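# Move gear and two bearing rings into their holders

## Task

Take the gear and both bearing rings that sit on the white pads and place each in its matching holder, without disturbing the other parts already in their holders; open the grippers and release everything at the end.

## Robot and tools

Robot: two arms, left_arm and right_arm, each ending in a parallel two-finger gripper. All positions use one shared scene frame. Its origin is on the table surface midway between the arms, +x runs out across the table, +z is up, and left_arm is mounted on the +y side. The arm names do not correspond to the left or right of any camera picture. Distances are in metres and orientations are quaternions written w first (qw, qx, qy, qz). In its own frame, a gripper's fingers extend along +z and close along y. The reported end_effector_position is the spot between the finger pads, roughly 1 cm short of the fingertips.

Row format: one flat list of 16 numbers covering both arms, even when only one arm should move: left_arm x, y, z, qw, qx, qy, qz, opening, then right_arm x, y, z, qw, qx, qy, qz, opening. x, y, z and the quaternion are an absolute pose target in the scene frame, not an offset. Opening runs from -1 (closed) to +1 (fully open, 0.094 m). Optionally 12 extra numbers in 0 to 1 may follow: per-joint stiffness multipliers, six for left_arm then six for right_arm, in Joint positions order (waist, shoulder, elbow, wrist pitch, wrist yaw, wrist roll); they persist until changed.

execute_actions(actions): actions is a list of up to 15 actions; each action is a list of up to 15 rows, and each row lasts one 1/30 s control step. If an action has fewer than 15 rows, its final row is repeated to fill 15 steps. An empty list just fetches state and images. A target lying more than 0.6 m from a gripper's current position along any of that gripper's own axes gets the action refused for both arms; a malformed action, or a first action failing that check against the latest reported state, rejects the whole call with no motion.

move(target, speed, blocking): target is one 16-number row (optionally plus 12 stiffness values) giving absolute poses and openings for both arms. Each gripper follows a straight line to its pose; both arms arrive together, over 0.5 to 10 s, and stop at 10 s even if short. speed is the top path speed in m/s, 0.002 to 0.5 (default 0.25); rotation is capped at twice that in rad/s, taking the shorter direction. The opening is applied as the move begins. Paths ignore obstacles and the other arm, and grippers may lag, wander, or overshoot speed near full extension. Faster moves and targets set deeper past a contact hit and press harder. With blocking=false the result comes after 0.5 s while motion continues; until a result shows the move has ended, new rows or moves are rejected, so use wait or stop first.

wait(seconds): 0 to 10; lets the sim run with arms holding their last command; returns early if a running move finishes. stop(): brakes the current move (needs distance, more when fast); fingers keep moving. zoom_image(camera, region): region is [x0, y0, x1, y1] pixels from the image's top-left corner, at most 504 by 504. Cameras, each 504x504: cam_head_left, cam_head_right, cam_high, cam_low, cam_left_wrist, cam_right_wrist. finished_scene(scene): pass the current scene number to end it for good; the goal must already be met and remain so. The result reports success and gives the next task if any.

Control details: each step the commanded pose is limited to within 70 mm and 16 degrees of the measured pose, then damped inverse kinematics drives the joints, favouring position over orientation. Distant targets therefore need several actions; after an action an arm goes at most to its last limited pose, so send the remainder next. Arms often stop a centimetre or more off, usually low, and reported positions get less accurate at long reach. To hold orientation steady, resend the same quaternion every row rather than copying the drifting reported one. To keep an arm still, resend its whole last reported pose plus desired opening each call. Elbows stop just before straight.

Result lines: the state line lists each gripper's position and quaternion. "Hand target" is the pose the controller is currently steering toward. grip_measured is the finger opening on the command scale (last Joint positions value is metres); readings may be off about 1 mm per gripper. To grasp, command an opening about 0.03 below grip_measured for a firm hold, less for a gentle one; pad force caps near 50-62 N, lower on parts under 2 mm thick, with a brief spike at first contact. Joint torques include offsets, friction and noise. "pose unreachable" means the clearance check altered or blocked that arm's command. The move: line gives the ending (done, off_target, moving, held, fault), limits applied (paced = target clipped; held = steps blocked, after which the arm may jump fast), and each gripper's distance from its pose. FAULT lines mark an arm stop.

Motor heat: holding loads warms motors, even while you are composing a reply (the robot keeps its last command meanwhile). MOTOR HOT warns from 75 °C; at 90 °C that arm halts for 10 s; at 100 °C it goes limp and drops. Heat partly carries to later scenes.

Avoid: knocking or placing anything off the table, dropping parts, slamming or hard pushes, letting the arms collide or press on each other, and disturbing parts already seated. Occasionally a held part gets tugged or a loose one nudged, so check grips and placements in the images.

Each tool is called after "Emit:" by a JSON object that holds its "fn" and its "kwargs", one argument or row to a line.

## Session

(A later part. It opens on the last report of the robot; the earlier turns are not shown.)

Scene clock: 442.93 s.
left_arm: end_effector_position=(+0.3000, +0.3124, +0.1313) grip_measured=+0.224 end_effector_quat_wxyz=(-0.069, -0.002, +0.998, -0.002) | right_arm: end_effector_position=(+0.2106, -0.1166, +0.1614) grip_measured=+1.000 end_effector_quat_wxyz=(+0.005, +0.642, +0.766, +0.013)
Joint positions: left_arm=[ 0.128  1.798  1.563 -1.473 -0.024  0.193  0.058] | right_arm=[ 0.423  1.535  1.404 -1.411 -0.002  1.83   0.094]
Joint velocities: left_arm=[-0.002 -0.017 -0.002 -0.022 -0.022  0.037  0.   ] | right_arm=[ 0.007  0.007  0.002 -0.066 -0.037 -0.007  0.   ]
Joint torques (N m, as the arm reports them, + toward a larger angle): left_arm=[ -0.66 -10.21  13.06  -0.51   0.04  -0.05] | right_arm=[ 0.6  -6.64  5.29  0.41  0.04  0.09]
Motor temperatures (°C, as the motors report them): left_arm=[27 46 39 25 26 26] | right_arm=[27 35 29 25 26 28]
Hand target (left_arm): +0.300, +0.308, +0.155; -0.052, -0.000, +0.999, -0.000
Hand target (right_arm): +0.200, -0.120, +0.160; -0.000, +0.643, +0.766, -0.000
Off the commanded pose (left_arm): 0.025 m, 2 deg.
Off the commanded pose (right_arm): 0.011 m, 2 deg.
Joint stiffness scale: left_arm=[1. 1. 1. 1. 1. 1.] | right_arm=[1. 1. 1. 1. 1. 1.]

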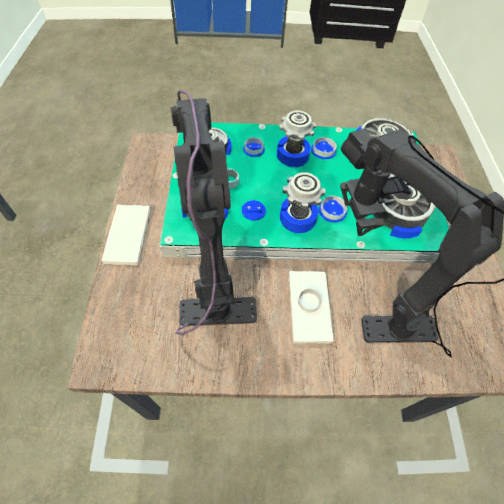

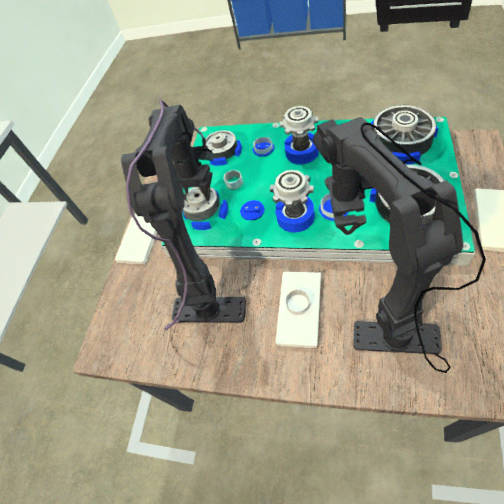

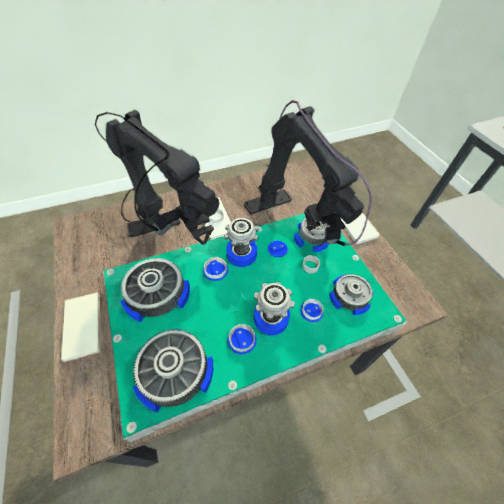

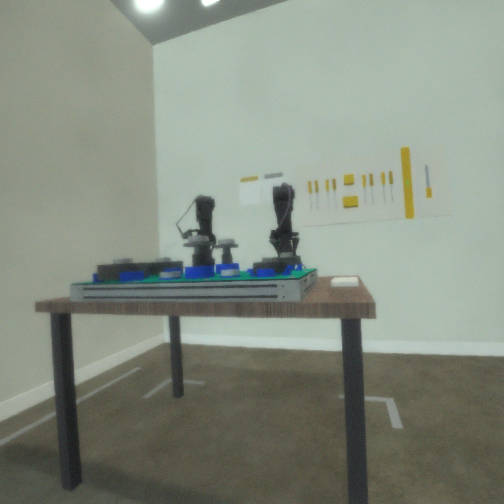

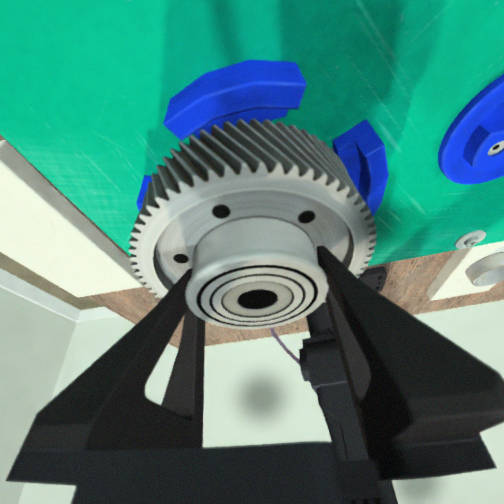

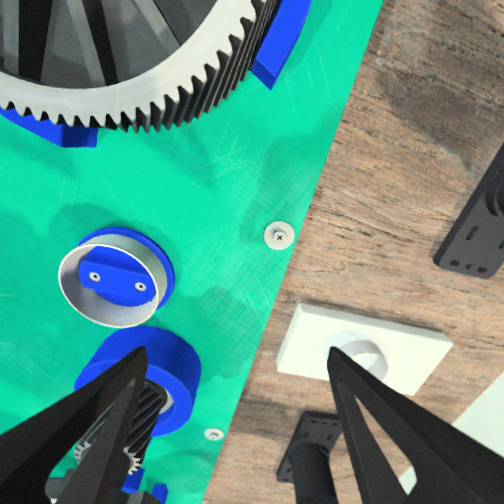

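Emit:
{"fn": "execute_actions", "kwargs": {
  "actions": [
    [[0.3007,0.3079,0.156,-0.0523,0,0.9986,0,0.19,0.200,-0.120,0.160,0,0.6428,0.766,0,1],[0.3007,0.3076,0.156,-0.0523,0,0.9986,0,0.19,0.200,-0.120,0.160,0,0.6428,0.766,0,1],[0.3007,0.3073,0.156,-0.0523,0,0.9986,0,0.19,0.200,-0.120,0.160,0,0.6428,0.766,0,1],[0.3007,0.3070,0.156,-0.0523,0,0.9986,0,0.19,0.200,-0.120,0.160,0,0.6428,0.766,0,1],[0.3007,0.3067,0.156,-0.0523,0,0.9986,0,0.19,0.200,-0.120,0.160,0,0.6428,0.766,0,1],[0.3007,0.3064,0.156,-0.0523,0,0.9986,0,0.19,0.200,-0.120,0.160,0,0.6428,0.766,0,1],[0.3007,0.3061,0.156,-0.0523,0,0.9986,0,0.19,0.200,-0.120,0.160,0,0.6428,0.766,0,1],[0.3007,0.3058,0.156,-0.0523,0,0.9986,0,0.19,0.200,-0.120,0.160,0,0.6428,0.766,0,1],[0.3007,0.3055,0.156,-0.0523,0,0.9986,0,0.19,0.200,-0.120,0.160,0,0.6428,0.766,0,1],[0.3007,0.3052,0.156,-0.0523,0,0.9986,0,0.19,0.200,-0.120,0.160,0,0.6428,0.766,0,1]],
    [[0.3007,0.3052,0.156,-0.0523,0,0.9986,0,0.19,0.200,-0.120,0.160,0,0.6428,0.766,0,1]]
  ]
}}

Scene clock: 448.70 s.
left_arm: end_effector_position=(+0.3005, +0.3105, +0.1313) grip_measured=+0.224 end_effector_quat_wxyz=(-0.069, -0.003, +0.998, +0.000) | right_arm: end_effector_position=(+0.2106, -0.1166, +0.1614) grip_measured=+1.000 end_effector_quat_wxyz=(+0.005, +0.642, +0.766, +0.013)
Joint positions: left_arm=[ 0.119  1.798  1.563 -1.473 -0.027  0.182  0.058] | right_arm=[ 0.423  1.535  1.404 -1.411 -0.002  1.83   0.094]
Joint velocities: left_arm=[ 0.002  0.022  0.012 -0.007  0.051 -0.007 -0.   ] | right_arm=[ 0.002 -0.007 -0.007 -0.007  0.11   0.022  0.   ]
Joint torques (N m, as the arm reports them, + toward a larger angle): left_arm=[ -0.68 -10.39  12.79  -0.53   0.04  -0.02] | right_arm=[ 0.6  -6.64  5.3   0.41  0.04  0.09]
Motor temperatures (°C, as the motors report them): left_arm=[27 46 39 26 26 26] | right_arm=[27 35 29 25 26 28]
Hand target (left_arm): +0.300, +0.305, +0.155; -0.052, -0.000, +0.999, -0.000
Hand target (right_arm): +0.200, -0.120, +0.160; -0.000, +0.643, +0.766, -0.000
Off the commanded pose (left_arm): 0.025 m, 2 deg.
Off the commanded pose (right_arm): 0.011 m, 2 deg.
Joint stiffness scale: left_arm=[1. 1. 1. 1. 1. 1.] | right_arm=[1. 1. 1. 1. 1. 1.]

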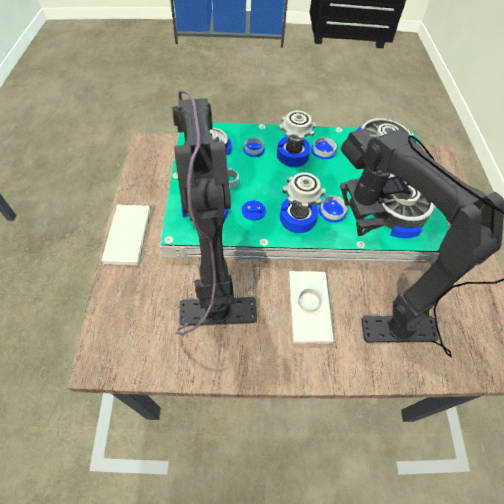

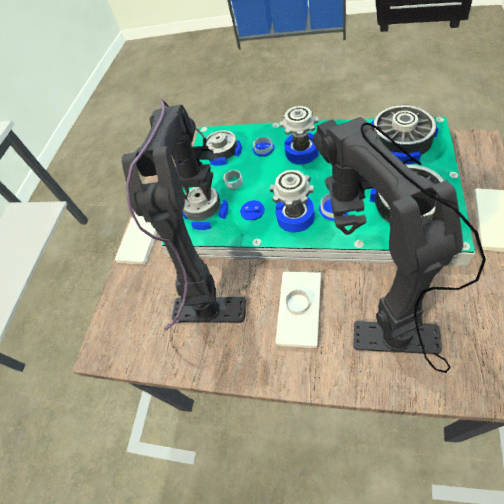

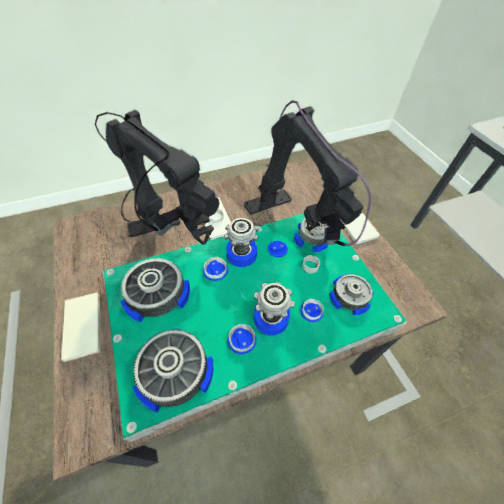

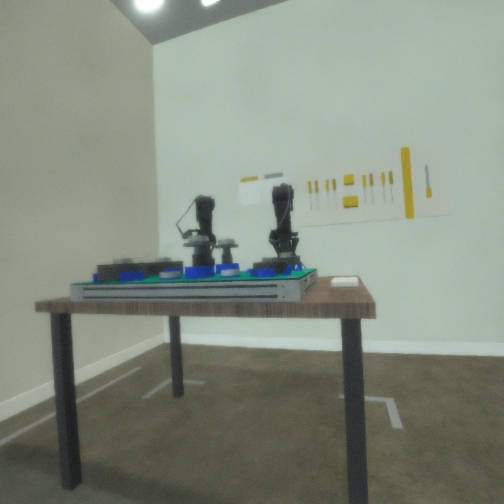

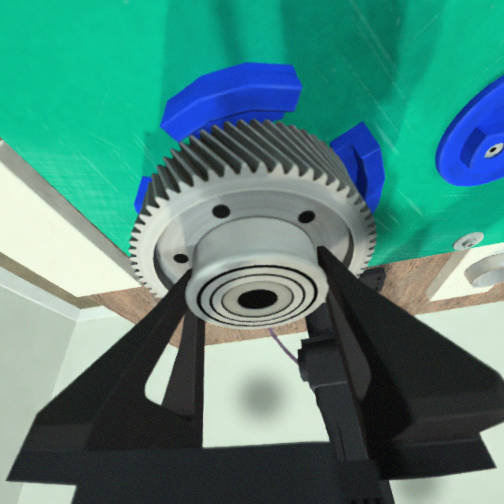

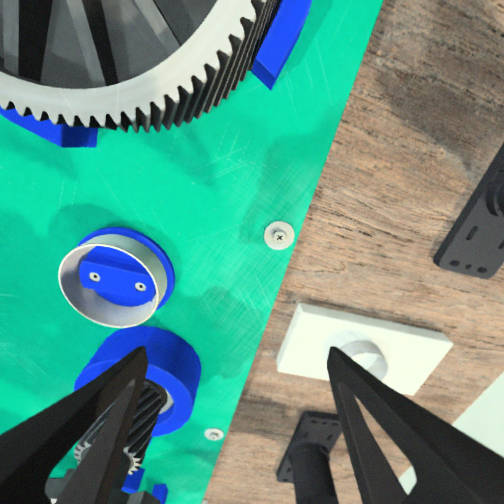

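Emit:
{"fn": "execute_actions", "kwargs": {
  "actions": [
    [[0.3010,0.3049,0.1557,-0.0523,0,0.9986,0,0.19,0.200,-0.120,0.160,0,0.6428,0.766,0,1],[0.3013,0.3046,0.1554,-0.0523,0,0.9986,0,0.19,0.200,-0.120,0.160,0,0.6428,0.766,0,1],[0.3016,0.3043,0.1551,-0.0523,0,0.9986,0,0.19,0.200,-0.120,0.160,0,0.6428,0.766,0,1],[0.3019,0.3040,0.1548,-0.0523,0,0.9986,0,0.19,0.200,-0.120,0.160,0,0.6428,0.766,0,1],[0.3022,0.3037,0.1545,-0.0523,0,0.9986,0,0.19,0.200,-0.120,0.160,0,0.6428,0.766,0,1],[0.3025,0.3034,0.1542,-0.0523,0,0.9986,0,0.19,0.200,-0.120,0.160,0,0.6428,0.766,0,1],[0.3028,0.3031,0.1539,-0.0523,0,0.9986,0,0.19,0.200,-0.120,0.160,0,0.6428,0.766,0,1],[0.3031,0.3028,0.1536,-0.0523,0,0.9986,0,0.19,0.200,-0.120,0.160,0,0.6428,0.766,0,1],[0.3034,0.3027,0.1533,-0.0523,0,0.9986,0,0.19,0.200,-0.120,0.160,0,0.6428,0.766,0,1],[0.3037,0.3027,0.1530,-0.0523,0,0.9986,0,0.19,0.200,-0.120,0.160,0,0.6428,0.766,0,1],[0.3040,0.3027,0.1530,-0.0523,0,0.9986,0,0.19,0.200,-0.120,0.160,0,0.6428,0.766,0,1]],
    [[0.3040,0.3027,0.1530,-0.0523,0,0.9986,0,0.19,0.200,-0.120,0.160,0,0.6428,0.766,0,1]]
  ]
}}

Scene clock: 457.57 s.
left_arm: end_effector_position=(+0.3009, +0.3092, +0.1306) grip_measured=+0.224 end_effector_quat_wxyz=(-0.071, -0.004, +0.997, +0.004) | right_arm: end_effector_position=(+0.2106, -0.1166, +0.1614) grip_measured=+1.000 end_effector_quat_wxyz=(+0.005, +0.642, +0.766, +0.013)
Joint positions: left_arm=[ 0.111  1.8    1.563 -1.473 -0.033  0.172  0.058] | right_arm=[ 0.423  1.535  1.404 -1.411 -0.002  1.83   0.094]
Joint velocities: left_arm=[-0.007  0.002 -0.017 -0.022  0.007  0.007 -0.001] | right_arm=[ 0.002 -0.002  0.002  0.022  0.007 -0.022  0.   ]
Joint torques (N m, as the arm reports them, + toward a larger angle): left_arm=[-0.86 -9.93 13.05 -0.43  0.14 -0.03] | right_arm=[ 0.59 -6.64  5.29  0.41  0.04  0.08]
Motor temperatures (°C, as the motors report them): left_arm=[27 45 40 26 26 26] | right_arm=[27 35 29 25 26 28]
Hand target (left_arm): +0.303, +0.303, +0.152; -0.052, +0.000, +0.999, -0.000
Hand target (right_arm): +0.200, -0.120, +0.160; -0.000, +0.643, +0.766, -0.000
Off the commanded pose (left_arm): 0.024 m, 2 deg.
Off the commanded pose (right_arm): 0.011 m, 2 deg.
Joint stiffness scale: left_arm=[1. 1. 1. 1. 1. 1.] | right_arm=[1. 1. 1. 1. 1. 1.]

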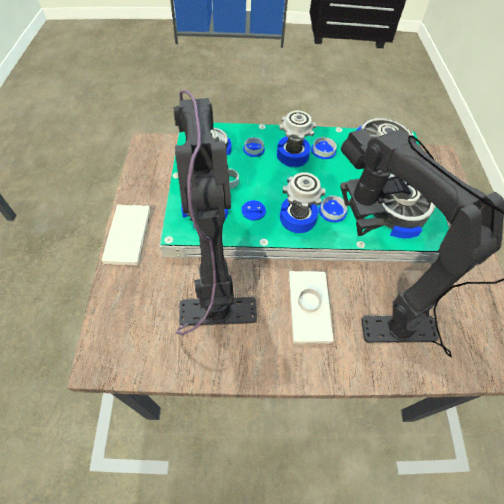

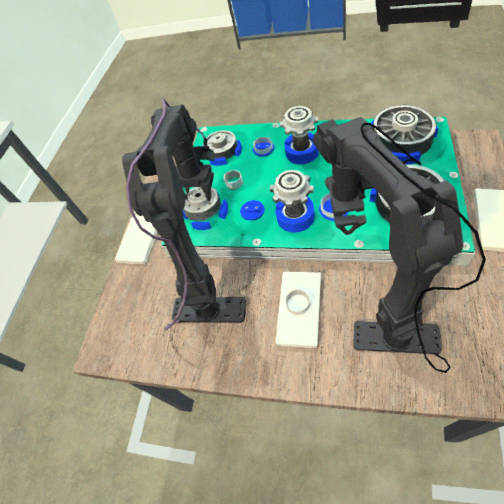

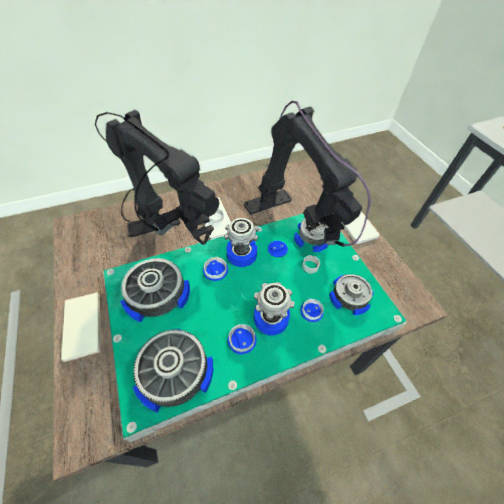

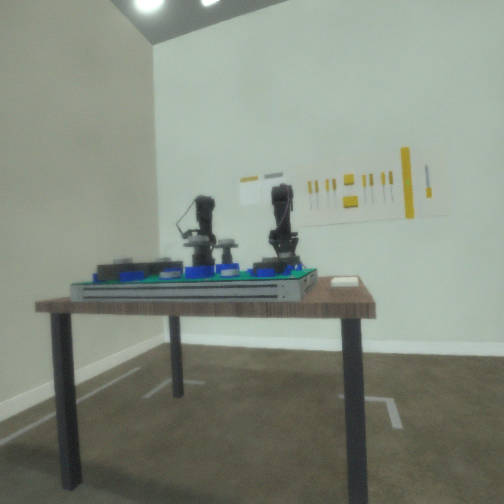

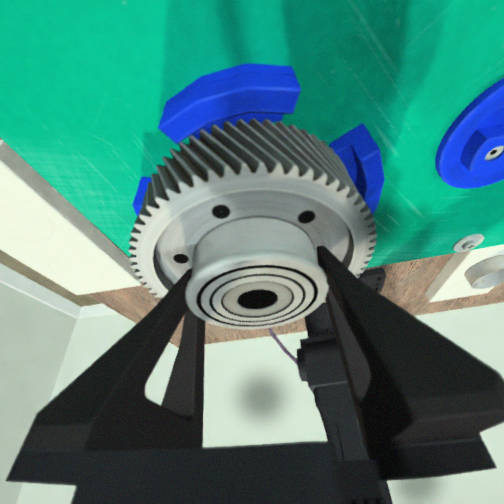

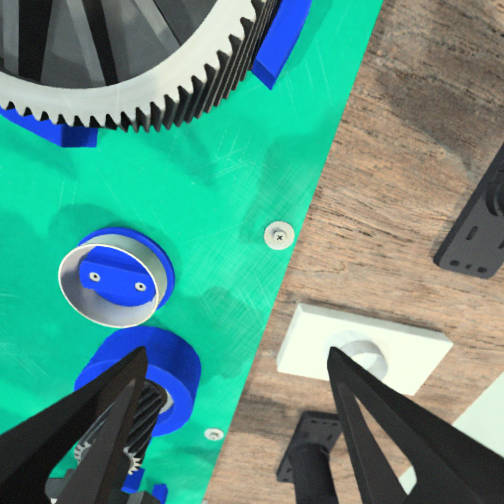

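Emit:
{"fn": "execute_actions", "kwargs": {
  "actions": [
    [[0.3040,0.3027,0.1535,-0.0523,0,0.9986,0,0.19,0.200,-0.120,0.160,0,0.6428,0.766,0,1],[0.3040,0.3027,0.1540,-0.0523,0,0.9986,0,0.19,0.200,-0.120,0.160,0,0.6428,0.766,0,1],[0.3040,0.3027,0.1545,-0.0523,0,0.9986,0,0.19,0.200,-0.120,0.160,0,0.6428,0.766,0,1],[0.3040,0.3027,0.1550,-0.0523,0,0.9986,0,0.19,0.200,-0.120,0.160,0,0.6428,0.766,0,1],[0.3040,0.3027,0.1555,-0.0523,0,0.9986,0,0.19,0.200,-0.120,0.160,0,0.6428,0.766,0,1],[0.3040,0.3027,0.1560,-0.0523,0,0.9986,0,0.19,0.200,-0.120,0.160,0,0.6428,0.766,0,1],[0.3043,0.3027,0.1560,-0.0523,0,0.9986,0,0.19,0.200,-0.120,0.160,0,0.6428,0.766,0,1],[0.3046,0.3027,0.1560,-0.0523,0,0.9986,0,0.19,0.200,-0.120,0.160,0,0.6428,0.766,0,1],[0.3049,0.3027,0.1560,-0.0523,0,0.9986,0,0.19,0.200,-0.120,0.160,0,0.6428,0.766,0,1],[0.3052,0.3027,0.1560,-0.0523,0,0.9986,0,0.19,0.200,-0.120,0.160,0,0.6428,0.766,0,1],[0.3055,0.3027,0.1560,-0.0523,0,0.9986,0,0.19,0.200,-0.120,0.160,0,0.6428,0.766,0,1],[0.3058,0.3027,0.1560,-0.0523,0,0.9986,0,0.19,0.200,-0.120,0.160,0,0.6428,0.766,0,1],[0.3061,0.3027,0.1560,-0.0523,0,0.9986,0,0.19,0.200,-0.120,0.160,0,0.6428,0.766,0,1],[0.3064,0.3027,0.1560,-0.0523,0,0.9986,0,0.19,0.200,-0.120,0.160,0,0.6428,0.766,0,1],[0.3067,0.3027,0.1560,-0.0523,0,0.9986,0,0.19,0.200,-0.120,0.160,0,0.6428,0.766,0,1]],
    [[0.3070,0.3027,0.1560,-0.0523,0,0.9986,0,0.19,0.200,-0.120,0.160,0,0.6428,0.766,0,1]]
  ]
}}

Scene clock: 469.43 s.
left_arm: end_effector_position=(+0.3018, +0.3094, +0.1312) grip_measured=+0.224 end_effector_quat_wxyz=(-0.079, -0.004, +0.997, +0.003) | right_arm: end_effector_position=(+0.2106, -0.1166, +0.1614) grip_measured=+1.000 end_effector_quat_wxyz=(+0.005, +0.642, +0.766, +0.013)
Joint positions: left_arm=[ 0.111  1.819  1.587 -1.493 -0.033  0.171  0.058] | right_arm=[ 0.423  1.535  1.404 -1.411 -0.002  1.83   0.094]
Joint velocities: left_arm=[-0.012  0.002 -0.002  0.007 -0.007 -0.037 -0.002] | right_arm=[-0.007 -0.012 -0.002  0.022 -0.022  0.081  0.   ]
Joint torques (N m, as the arm reports them, + toward a larger angle): left_arm=[ -0.86 -10.45  13.28  -0.42   0.14  -0.01] | right_arm=[ 0.58 -6.64  5.3   0.41  0.04  0.09]
Motor temperatures (°C, as the motors report them): left_arm=[27 45 41 26 26 26] | right_arm=[27 35 29 25 26 28]
Hand target (left_arm): +0.306, +0.303, +0.155; -0.052, +0.000, +0.999, -0.000
Hand target (right_arm): +0.200, -0.120, +0.160; -0.000, +0.643, +0.766, -0.000
Off the commanded pose (left_arm): 0.026 m, 3 deg.
Off the commanded pose (right_arm): 0.011 m, 2 deg.
Joint stiffness scale: left_arm=[1. 1. 1. 1. 1. 1.] | right_arm=[1. 1. 1. 1. 1. 1.]

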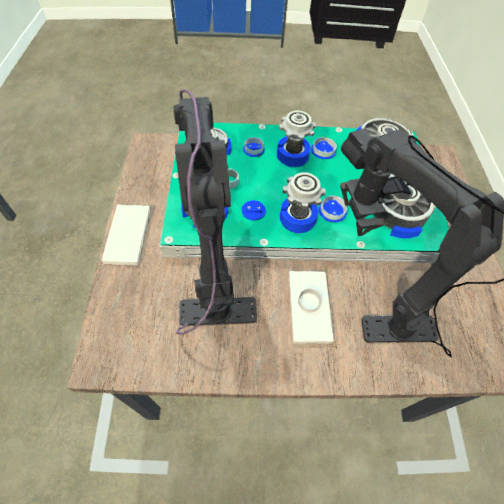

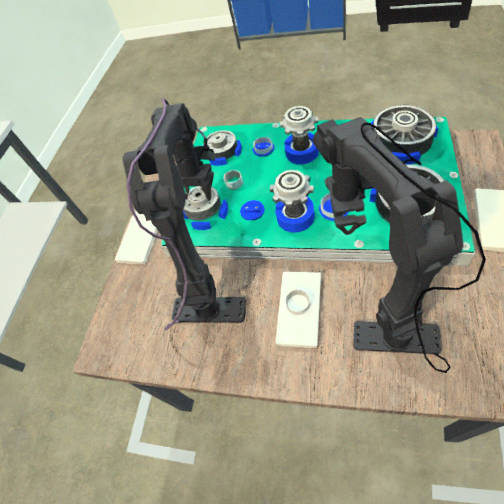

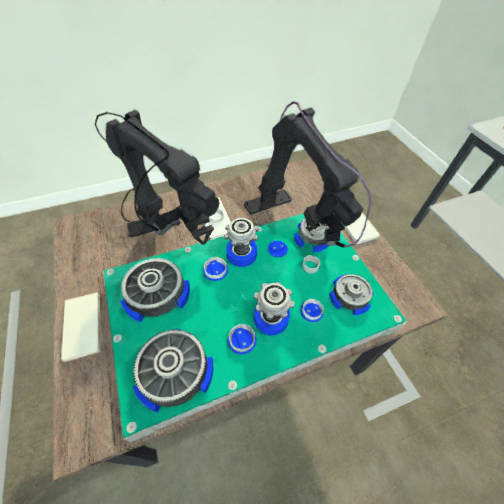

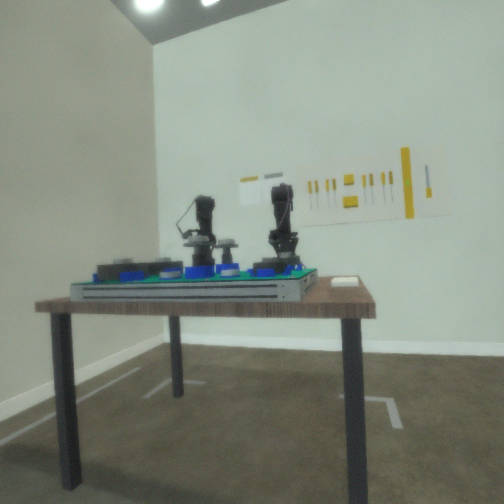

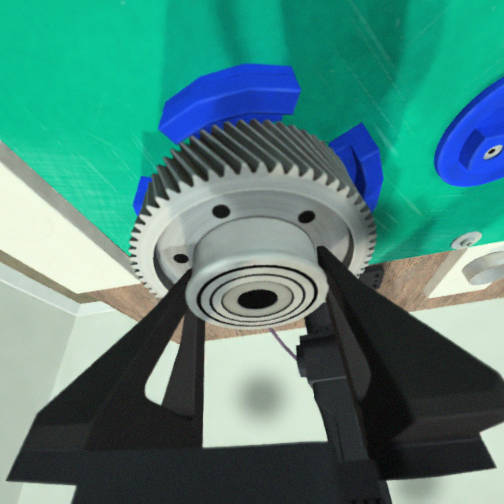

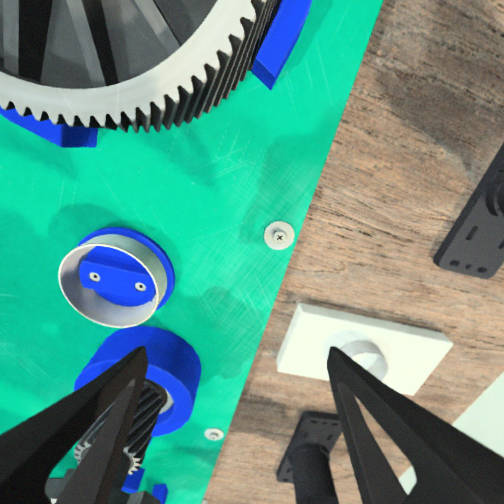

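Emit:
{"fn": "zoom_image", "kwargs": {
  "camera": "cam_left_wrist",
  "region": [110, 50, 400, 260]
}}

Emit:
{"fn": "zoom_image", "kwargs": {
  "camera": "cam_head_right",
  "region": [170, 175, 240, 240]
}}

Emit:
{"fn": "zoom_image", "kwargs": {
  "camera": "cam_high",
  "region": [285, 205, 350, 260]
}}

Region (110, 50, 400, 260) of cam_left_wrist's 504x504 image, scaled by 1.738, with more detail than that image has; it fills the top 365 rows of this view, and the rest is white.

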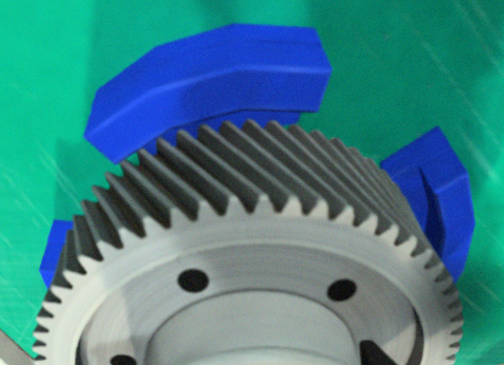

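Region (170, 175, 240, 240) of cam_head_right's 504x504 image, scaled by 7.200, with more detail than that image has; it fills the top 468 rows of this view, and the rest is white.

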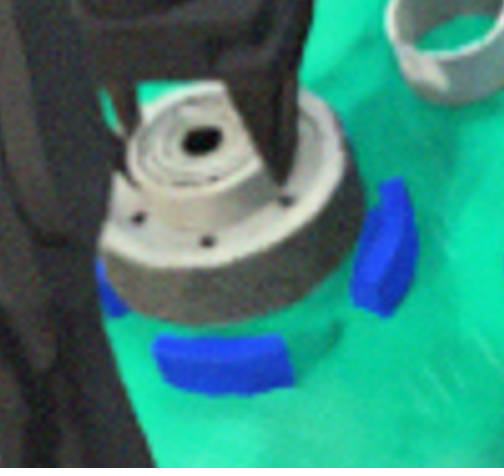

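Region (285, 205, 350, 260) of cam_high's 504x504 image, scaled by 7.754, with more detail than that image has; it fills the top 426 rows of this view, and the rest is white.

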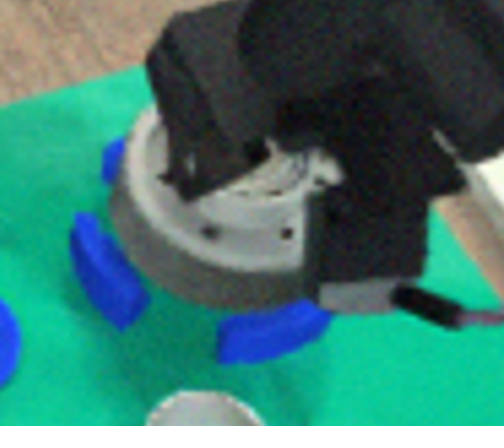

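Emit:
{"fn": "execute_actions", "kwargs": {
  "actions": [
    [[0.3070,0.3024,0.1560,-0.0523,0,0.9986,0,0.19,0.200,-0.120,0.160,0,0.6428,0.766,0,1],[0.3070,0.3021,0.1560,-0.0523,0,0.9986,0,0.19,0.200,-0.120,0.160,0,0.6428,0.766,0,1],[0.3070,0.3018,0.1560,-0.0523,0,0.9986,0,0.19,0.200,-0.120,0.160,0,0.6428,0.766,0,1],[0.3070,0.3015,0.1560,-0.0523,0,0.9986,0,0.19,0.200,-0.120,0.160,0,0.6428,0.766,0,1],[0.3070,0.3012,0.1560,-0.0523,0,0.9986,0,0.19,0.200,-0.120,0.160,0,0.6428,0.766,0,1],[0.3070,0.3009,0.1560,-0.0523,0,0.9986,0,0.19,0.200,-0.120,0.160,0,0.6428,0.766,0,1],[0.3070,0.3006,0.1560,-0.0523,0,0.9986,0,0.19,0.200,-0.120,0.160,0,0.6428,0.766,0,1],[0.3070,0.3003,0.1560,-0.0523,0,0.9986,0,0.19,0.200,-0.120,0.160,0,0.6428,0.766,0,1],[0.3070,0.3000,0.1560,-0.0523,0,0.9986,0,0.19,0.200,-0.120,0.160,0,0.6428,0.766,0,1],[0.3070,0.2997,0.1560,-0.0523,0,0.9986,0,0.19,0.200,-0.120,0.160,0,0.6428,0.766,0,1],[0.3070,0.2994,0.1560,-0.0523,0,0.9986,0,0.19,0.200,-0.120,0.160,0,0.6428,0.766,0,1],[0.3070,0.2991,0.1560,-0.0523,0,0.9986,0,0.19,0.200,-0.120,0.160,0,0.6428,0.766,0,1],[0.3070,0.2988,0.1560,-0.0523,0,0.9986,0,0.19,0.200,-0.120,0.160,0,0.6428,0.766,0,1],[0.3070,0.2985,0.1560,-0.0523,0,0.9986,0,0.19,0.200,-0.120,0.160,0,0.6428,0.766,0,1],[0.3070,0.2982,0.1560,-0.0523,0,0.9986,0,0.19,0.200,-0.120,0.160,0,0.6428,0.766,0,1]],
    [[0.3070,0.2982,0.1560,-0.0523,0,0.9986,0,0.19,0.200,-0.120,0.160,0,0.6428,0.766,0,1]]
  ]
}}

Scene clock: 483.00 s.
left_arm: end_effector_position=(+0.3036, +0.3037, +0.1271) grip_measured=+0.224 end_effector_quat_wxyz=(-0.084, -0.002, +0.996, +0.000) | right_arm: end_effector_position=(+0.2106, -0.1166, +0.1614) grip_measured=+1.000 end_effector_quat_wxyz=(+0.005, +0.642, +0.766, +0.013)
Joint positions: left_arm=[ 0.094  1.834  1.587 -1.491 -0.028  0.16   0.058] | right_arm=[ 0.423  1.535  1.404 -1.411 -0.002  1.83   0.094]
Joint velocities: left_arm=[-0.007 -0.032 -0.022 -0.051  0.007 -0.007  0.001] | right_arm=[ 0.002  0.007 -0.007 -0.095 -0.051 -0.051  0.   ]
Joint torques (N m, as the arm reports them, + toward a larger angle): left_arm=[ -0.67 -11.8   12.79  -0.46   0.13  -0.03] | right_arm=[ 0.59 -6.65  5.3   0.41  0.05  0.08]
Motor temperatures (°C, as the motors report them): left_arm=[27 45 41 26 26 26] | right_arm=[27 35 29 25 26 28]
Hand target (left_arm): +0.306, +0.298, +0.155; -0.052, +0.000, +0.999, -0.000
Hand target (right_arm): +0.200, -0.120, +0.160; -0.000, +0.643, +0.766, -0.000
Off the commanded pose (left_arm): 0.030 m, 4 deg.
Off the commanded pose (right_arm): 0.011 m, 2 deg.
Joint stiffness scale: left_arm=[1. 1. 1. 1. 1. 1.] | right_arm=[1. 1. 1. 1. 1. 1.]

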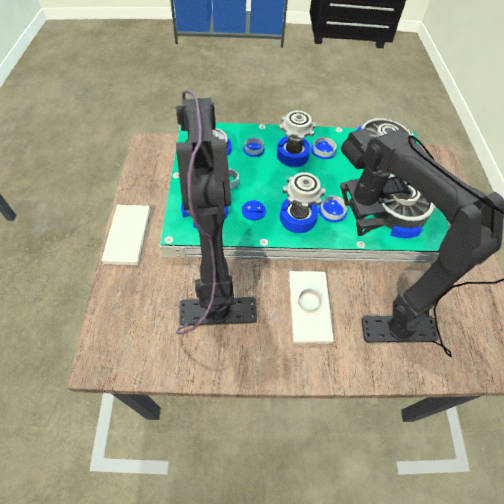

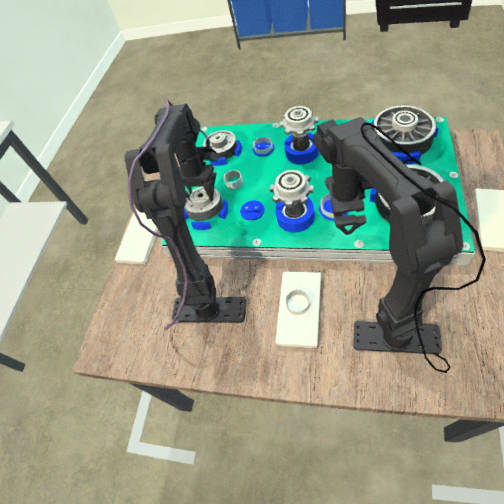

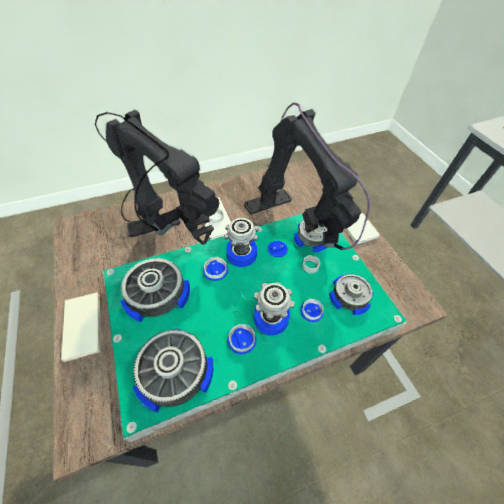

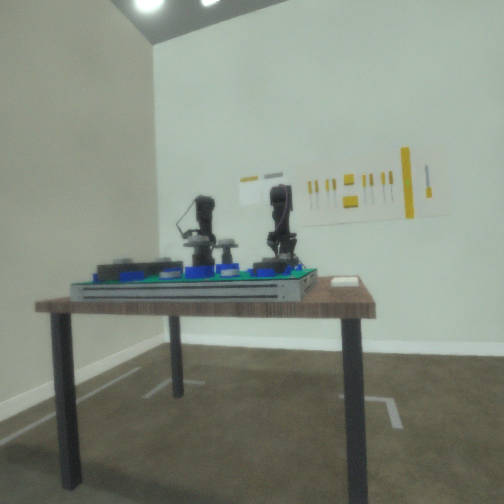

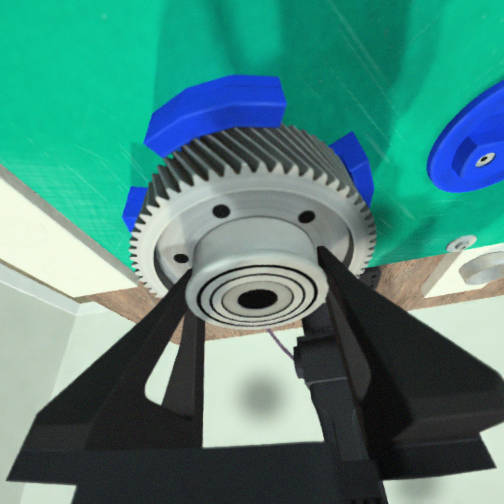

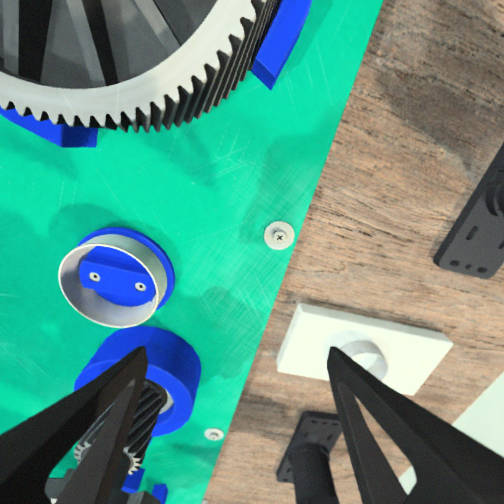

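Emit:
{"fn": "execute_actions", "kwargs": {
  "actions": [
    [[0.3068,0.2984,0.1555,-0.0506,0,0.9987,0,0.19,0.200,-0.120,0.160,0,0.6428,0.766,0,1],[0.3067,0.2985,0.1552,-0.0488,0,0.9988,0,0.19,0.200,-0.120,0.160,0,0.6428,0.766,0,1],[0.3066,0.2986,0.1549,-0.0471,0,0.9989,0,0.19,0.200,-0.120,0.160,0,0.6428,0.766,0,1],[0.3064,0.2987,0.1546,-0.0453,0,0.9990,0,0.19,0.200,-0.120,0.160,0,0.6428,0.766,0,1],[0.3063,0.2988,0.1543,-0.0436,0,0.9990,0,0.19,0.200,-0.120,0.160,0,0.6428,0.766,0,1],[0.3062,0.2989,0.1540,-0.0418,0,0.9991,0,0.19,0.200,-0.120,0.160,0,0.6428,0.766,0,1],[0.3060,0.2990,0.1537,-0.0401,0,0.9992,0,0.19,0.200,-0.120,0.160,0,0.6428,0.766,0,1],[0.3059,0.2991,0.1534,-0.0384,0,0.9993,0,0.19,0.200,-0.120,0.160,0,0.6428,0.766,0,1],[0.3058,0.2992,0.1531,-0.0366,0,0.9993,0,0.19,0.200,-0.120,0.160,0,0.6428,0.766,0,1],[0.3056,0.2993,0.1528,-0.0349,0,0.9994,0,0.19,0.200,-0.120,0.160,0,0.6428,0.766,0,1],[0.3055,0.2994,0.1525,-0.0331,0,0.9995,0,0.19,0.200,-0.120,0.160,0,0.6428,0.766,0,1],[0.3054,0.2995,0.1522,-0.0314,0,0.9995,0,0.19,0.200,-0.120,0.160,0,0.6428,0.766,0,1],[0.3052,0.2996,0.1519,-0.0296,0,0.9996,0,0.19,0.200,-0.120,0.160,0,0.6428,0.766,0,1],[0.3051,0.2997,0.1516,-0.0279,0,0.9996,0,0.19,0.200,-0.120,0.160,0,0.6428,0.766,0,1],[0.3050,0.2998,0.1513,-0.0262,0,0.9997,0,0.19,0.200,-0.120,0.160,0,0.6428,0.766,0,1]],
    [[0.3048,0.2999,0.1510,-0.0244,0,0.9997,0,0.19,0.200,-0.120,0.160,0,0.6428,0.766,0,1],[0.3047,0.3000,0.1507,-0.0227,0,0.9997,0,0.19,0.200,-0.120,0.160,0,0.6428,0.766,0,1],[0.3046,0.3001,0.1504,-0.0209,0,0.9998,0,0.19,0.200,-0.120,0.160,0,0.6428,0.766,0,1],[0.3044,0.3002,0.1501,-0.0192,0,0.9998,0,0.19,0.200,-0.120,0.160,0,0.6428,0.766,0,1],[0.3043,0.3003,0.1498,-0.0174,0,0.9998,0,0.19,0.200,-0.120,0.160,0,0.6428,0.766,0,1],[0.3042,0.3004,0.1495,-0.0157,0,0.9999,0,0.19,0.200,-0.120,0.160,0,0.6428,0.766,0,1],[0.3040,0.3005,0.1492,-0.0139,0,0.9999,0,0.19,0.200,-0.120,0.160,0,0.6428,0.766,0,1],[0.3039,0.3006,0.1489,-0.0122,0,0.9999,0,0.19,0.200,-0.120,0.160,0,0.6428,0.766,0,1],[0.3038,0.3007,0.1486,-0.0105,0,0.9999,0,0.19,0.200,-0.120,0.160,0,0.6428,0.766,0,1],[0.3036,0.3008,0.1483,-0.0087,0,1,0,0.19,0.200,-0.120,0.160,0,0.6428,0.766,0,1],[0.3035,0.3009,0.1480,-0.0070,0,1,0,0.19,0.200,-0.120,0.160,0,0.6428,0.766,0,1],[0.3034,0.3010,0.1477,-0.0052,0,1,0,0.19,0.200,-0.120,0.160,0,0.6428,0.766,0,1],[0.3032,0.3010,0.1474,-0.0035,0,1,0,0.19,0.200,-0.120,0.160,0,0.6428,0.766,0,1],[0.3031,0.3010,0.1471,-0.0017,0,1,0,0.19,0.200,-0.120,0.160,0,0.6428,0.766,0,1],[0.3030,0.3010,0.1468,0,0,1,0,0.19,0.200,-0.120,0.160,0,0.6428,0.766,0,1]],
    [[0.3030,0.3010,0.1468,0,0,1,0,0.19,0.200,-0.120,0.160,0,0.6428,0.766,0,1]]
  ]
}}

Scene clock: 495.93 s.
left_arm: end_effector_position=(+0.3001, +0.3034, +0.1174) grip_measured=+0.224 end_effector_quat_wxyz=(-0.046, -0.001, +0.999, +0.004) | right_arm: end_effector_position=(+0.2106, -0.1166, +0.1614) grip_measured=+1.000 end_effector_quat_wxyz=(+0.005, +0.642, +0.766, +0.013)
Joint positions: left_arm=[ 0.097  1.748  1.453 -1.366 -0.024  0.165  0.058] | right_arm=[ 0.423  1.535  1.404 -1.411 -0.002  1.83   0.094]
Joint velocities: left_arm=[-0.002 -0.032  0.012 -0.037 -0.037 -0.066 -0.001] | right_arm=[-0.002  0.002  0.012 -0.037 -0.095  0.007  0.   ]
Joint torques (N m, as the arm reports them, + toward a larger angle): left_arm=[  0.36 -13.18  10.09  -0.08   0.26   0.11] | right_arm=[ 0.59 -6.64  5.29  0.41  0.04  0.08]
Motor temperatures (°C, as the motors report them): left_arm=[27 47 41 26 26 26] | right_arm=[27 35 29 25 26 28]
Hand target (left_arm): +0.302, +0.301, +0.146; -0.000, -0.000, +1.000, +0.000
Hand target (right_arm): +0.200, -0.120, +0.160; -0.000, +0.643, +0.766, -0.000
Off the commanded pose (left_arm): 0.030 m, 5 deg.
Off the commanded pose (right_arm): 0.011 m, 2 deg.
Joint stiffness scale: left_arm=[1. 1. 1. 1. 1. 1.] | right_arm=[1. 1. 1. 1. 1. 1.]

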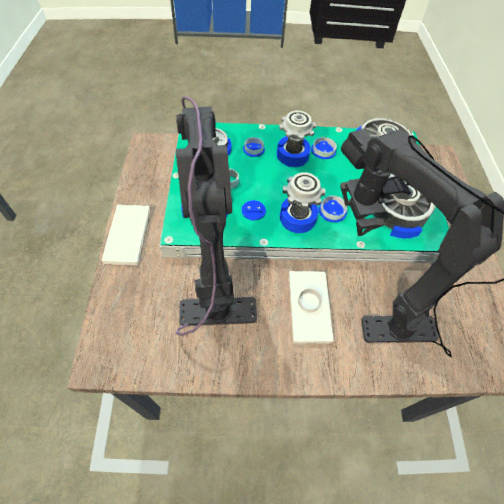

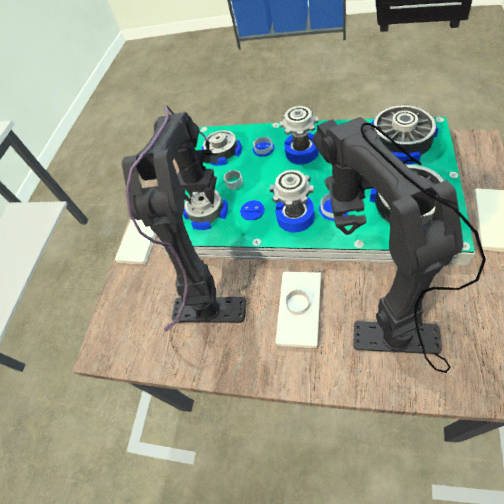

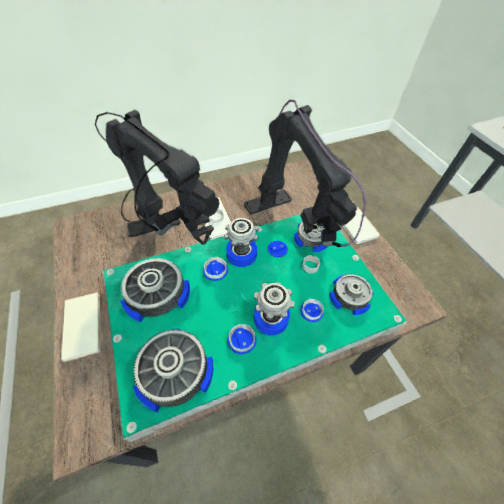

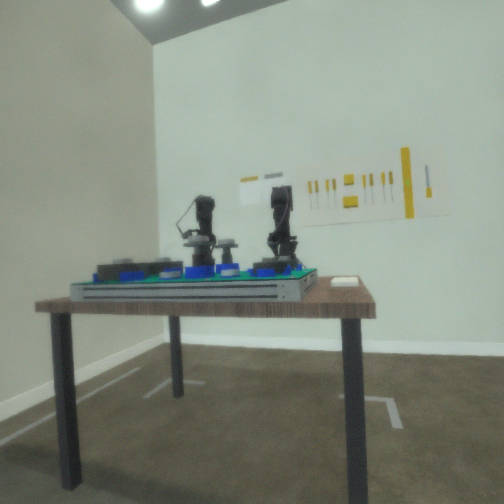

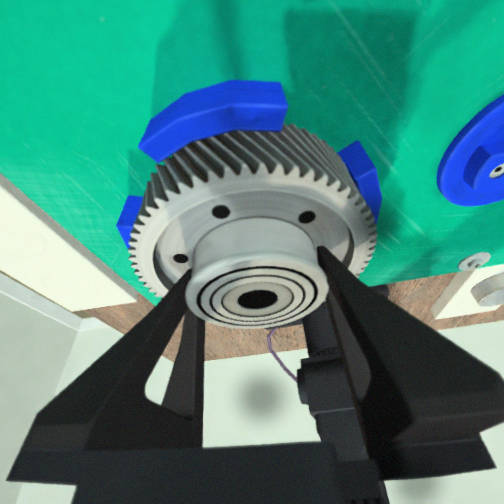

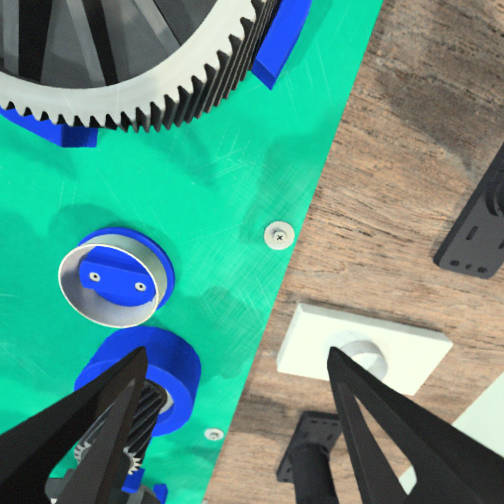

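Emit:
{"fn": "execute_actions", "kwargs": {
  "actions": [
    [[0.3029,0.3011,0.1455,0,0,1,0,0.19,0.200,-0.120,0.160,0,0.6428,0.766,0,1],[0.3028,0.3012,0.1440,0,0,1,0,0.19,0.200,-0.120,0.160,0,0.6428,0.766,0,1],[0.3027,0.3013,0.1425,0,0,1,0,0.19,0.200,-0.120,0.160,0,0.6428,0.766,0,1],[0.3026,0.3014,0.1410,0,0,1,0,0.19,0.200,-0.120,0.160,0,0.6428,0.766,0,1],[0.3025,0.3015,0.1395,0,0,1,0,0.19,0.200,-0.120,0.160,0,0.6428,0.766,0,1],[0.3024,0.3016,0.1380,0,0,1,0,0.19,0.200,-0.120,0.160,0,0.6428,0.766,0,1],[0.3023,0.3017,0.1365,0,0,1,0,0.19,0.200,-0.120,0.160,0,0.6428,0.766,0,1],[0.3022,0.3018,0.1350,0,0,1,0,0.19,0.200,-0.120,0.160,0,0.6428,0.766,0,1],[0.3021,0.3019,0.1335,0,0,1,0,0.19,0.200,-0.120,0.160,0,0.6428,0.766,0,1],[0.3020,0.3020,0.1320,0,0,1,0,0.19,0.200,-0.120,0.160,0,0.6428,0.766,0,1],[0.3019,0.3021,0.1305,0,0,1,0,0.19,0.200,-0.120,0.160,0,0.6428,0.766,0,1],[0.3018,0.3022,0.1290,0,0,1,0,0.19,0.200,-0.120,0.160,0,0.6428,0.766,0,1],[0.3017,0.3023,0.1275,0,0,1,0,0.19,0.200,-0.120,0.160,0,0.6428,0.766,0,1],[0.3016,0.3024,0.1260,0,0,1,0,0.19,0.200,-0.120,0.160,0,0.6428,0.766,0,1],[0.3015,0.3025,0.1250,0,0,1,0,0.19,0.200,-0.120,0.160,0,0.6428,0.766,0,1]],
    [[0.3015,0.3025,0.1250,0,0,1,0,0.19,0.200,-0.120,0.160,0,0.6428,0.766,0,1]]
  ]
}}

Scene clock: 503.77 s.
left_arm: end_effector_position=(+0.2996, +0.3040, +0.1156) grip_measured=+0.224 end_effector_quat_wxyz=(-0.023, -0.005, +1.000, -0.001) | right_arm: end_effector_position=(+0.2106, -0.1166, +0.1614) grip_measured=+1.000 end_effector_quat_wxyz=(+0.005, +0.642, +0.766, +0.013)
Joint positions: left_arm=[ 0.11   1.706  1.4   -1.311 -0.007  0.171  0.058] | right_arm=[ 0.423  1.535  1.404 -1.411 -0.002  1.83   0.094]
Joint velocities: left_arm=[ 0.002 -0.022 -0.002 -0.095 -0.007 -0.037  0.   ] | right_arm=[-0.007  0.007 -0.002 -0.037  0.007  0.022  0.   ]
Joint torques (N m, as the arm reports them, + toward a larger angle): left_arm=[ -0.09 -10.06   6.94   0.28   0.08   0.09] | right_arm=[ 0.59 -6.65  5.29  0.41  0.04  0.09]
Motor temperatures (°C, as the motors report them): left_arm=[27 49 40 26 26 26] | right_arm=[27 35 29 25 26 28]
Hand target (left_arm): +0.301, +0.303, +0.125; -0.000, -0.000, +1.000, +0.000
Hand target (right_arm): +0.200, -0.120, +0.160; -0.000, +0.643, +0.766, -0.000
Off the commanded pose (left_arm): 0.010 m, 3 deg.
Off the commanded pose (right_arm): 0.011 m, 2 deg.
Joint stiffness scale: left_arm=[1. 1. 1. 1. 1. 1.] | right_arm=[1. 1. 1. 1. 1. 1.]

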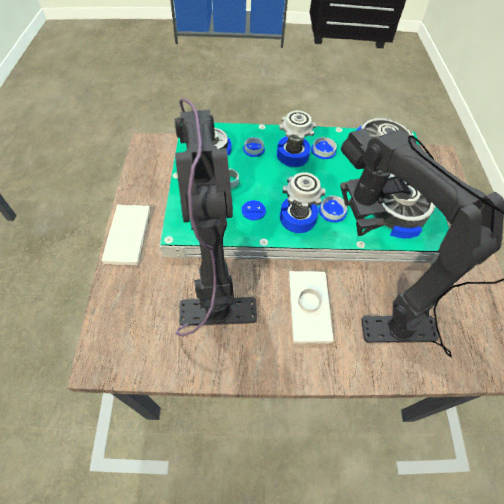

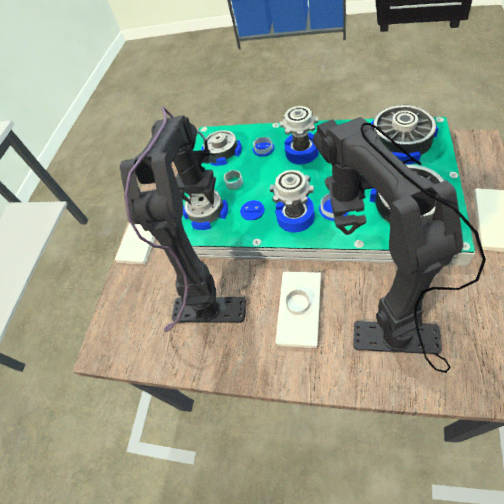

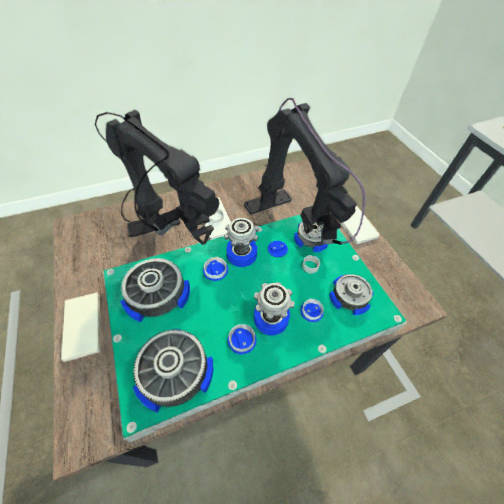

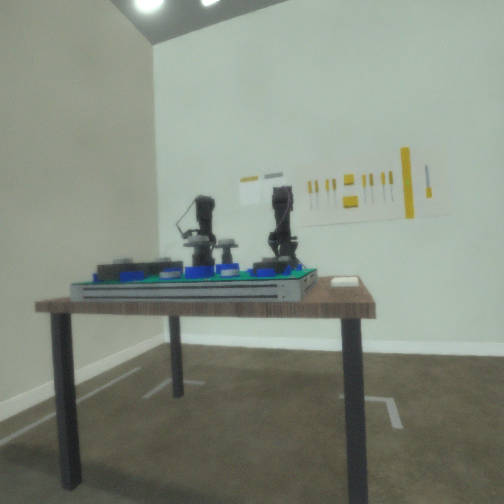

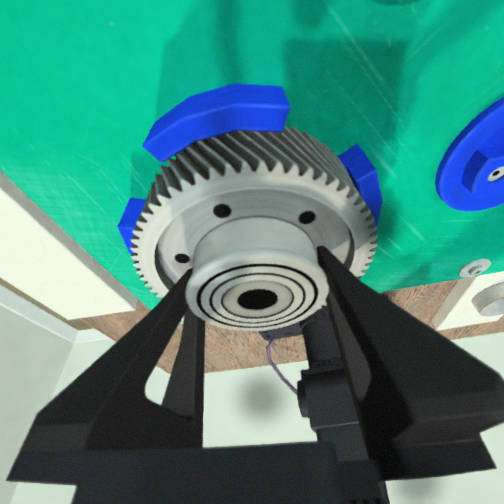

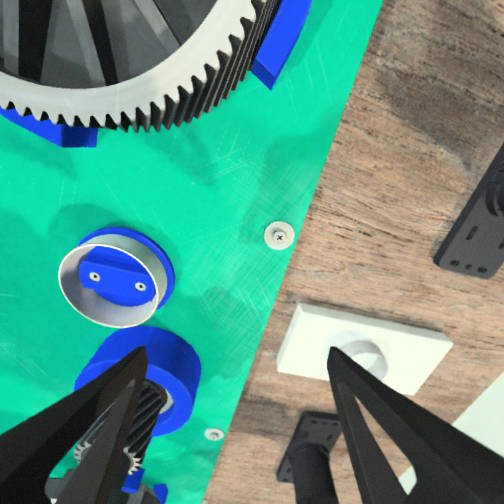

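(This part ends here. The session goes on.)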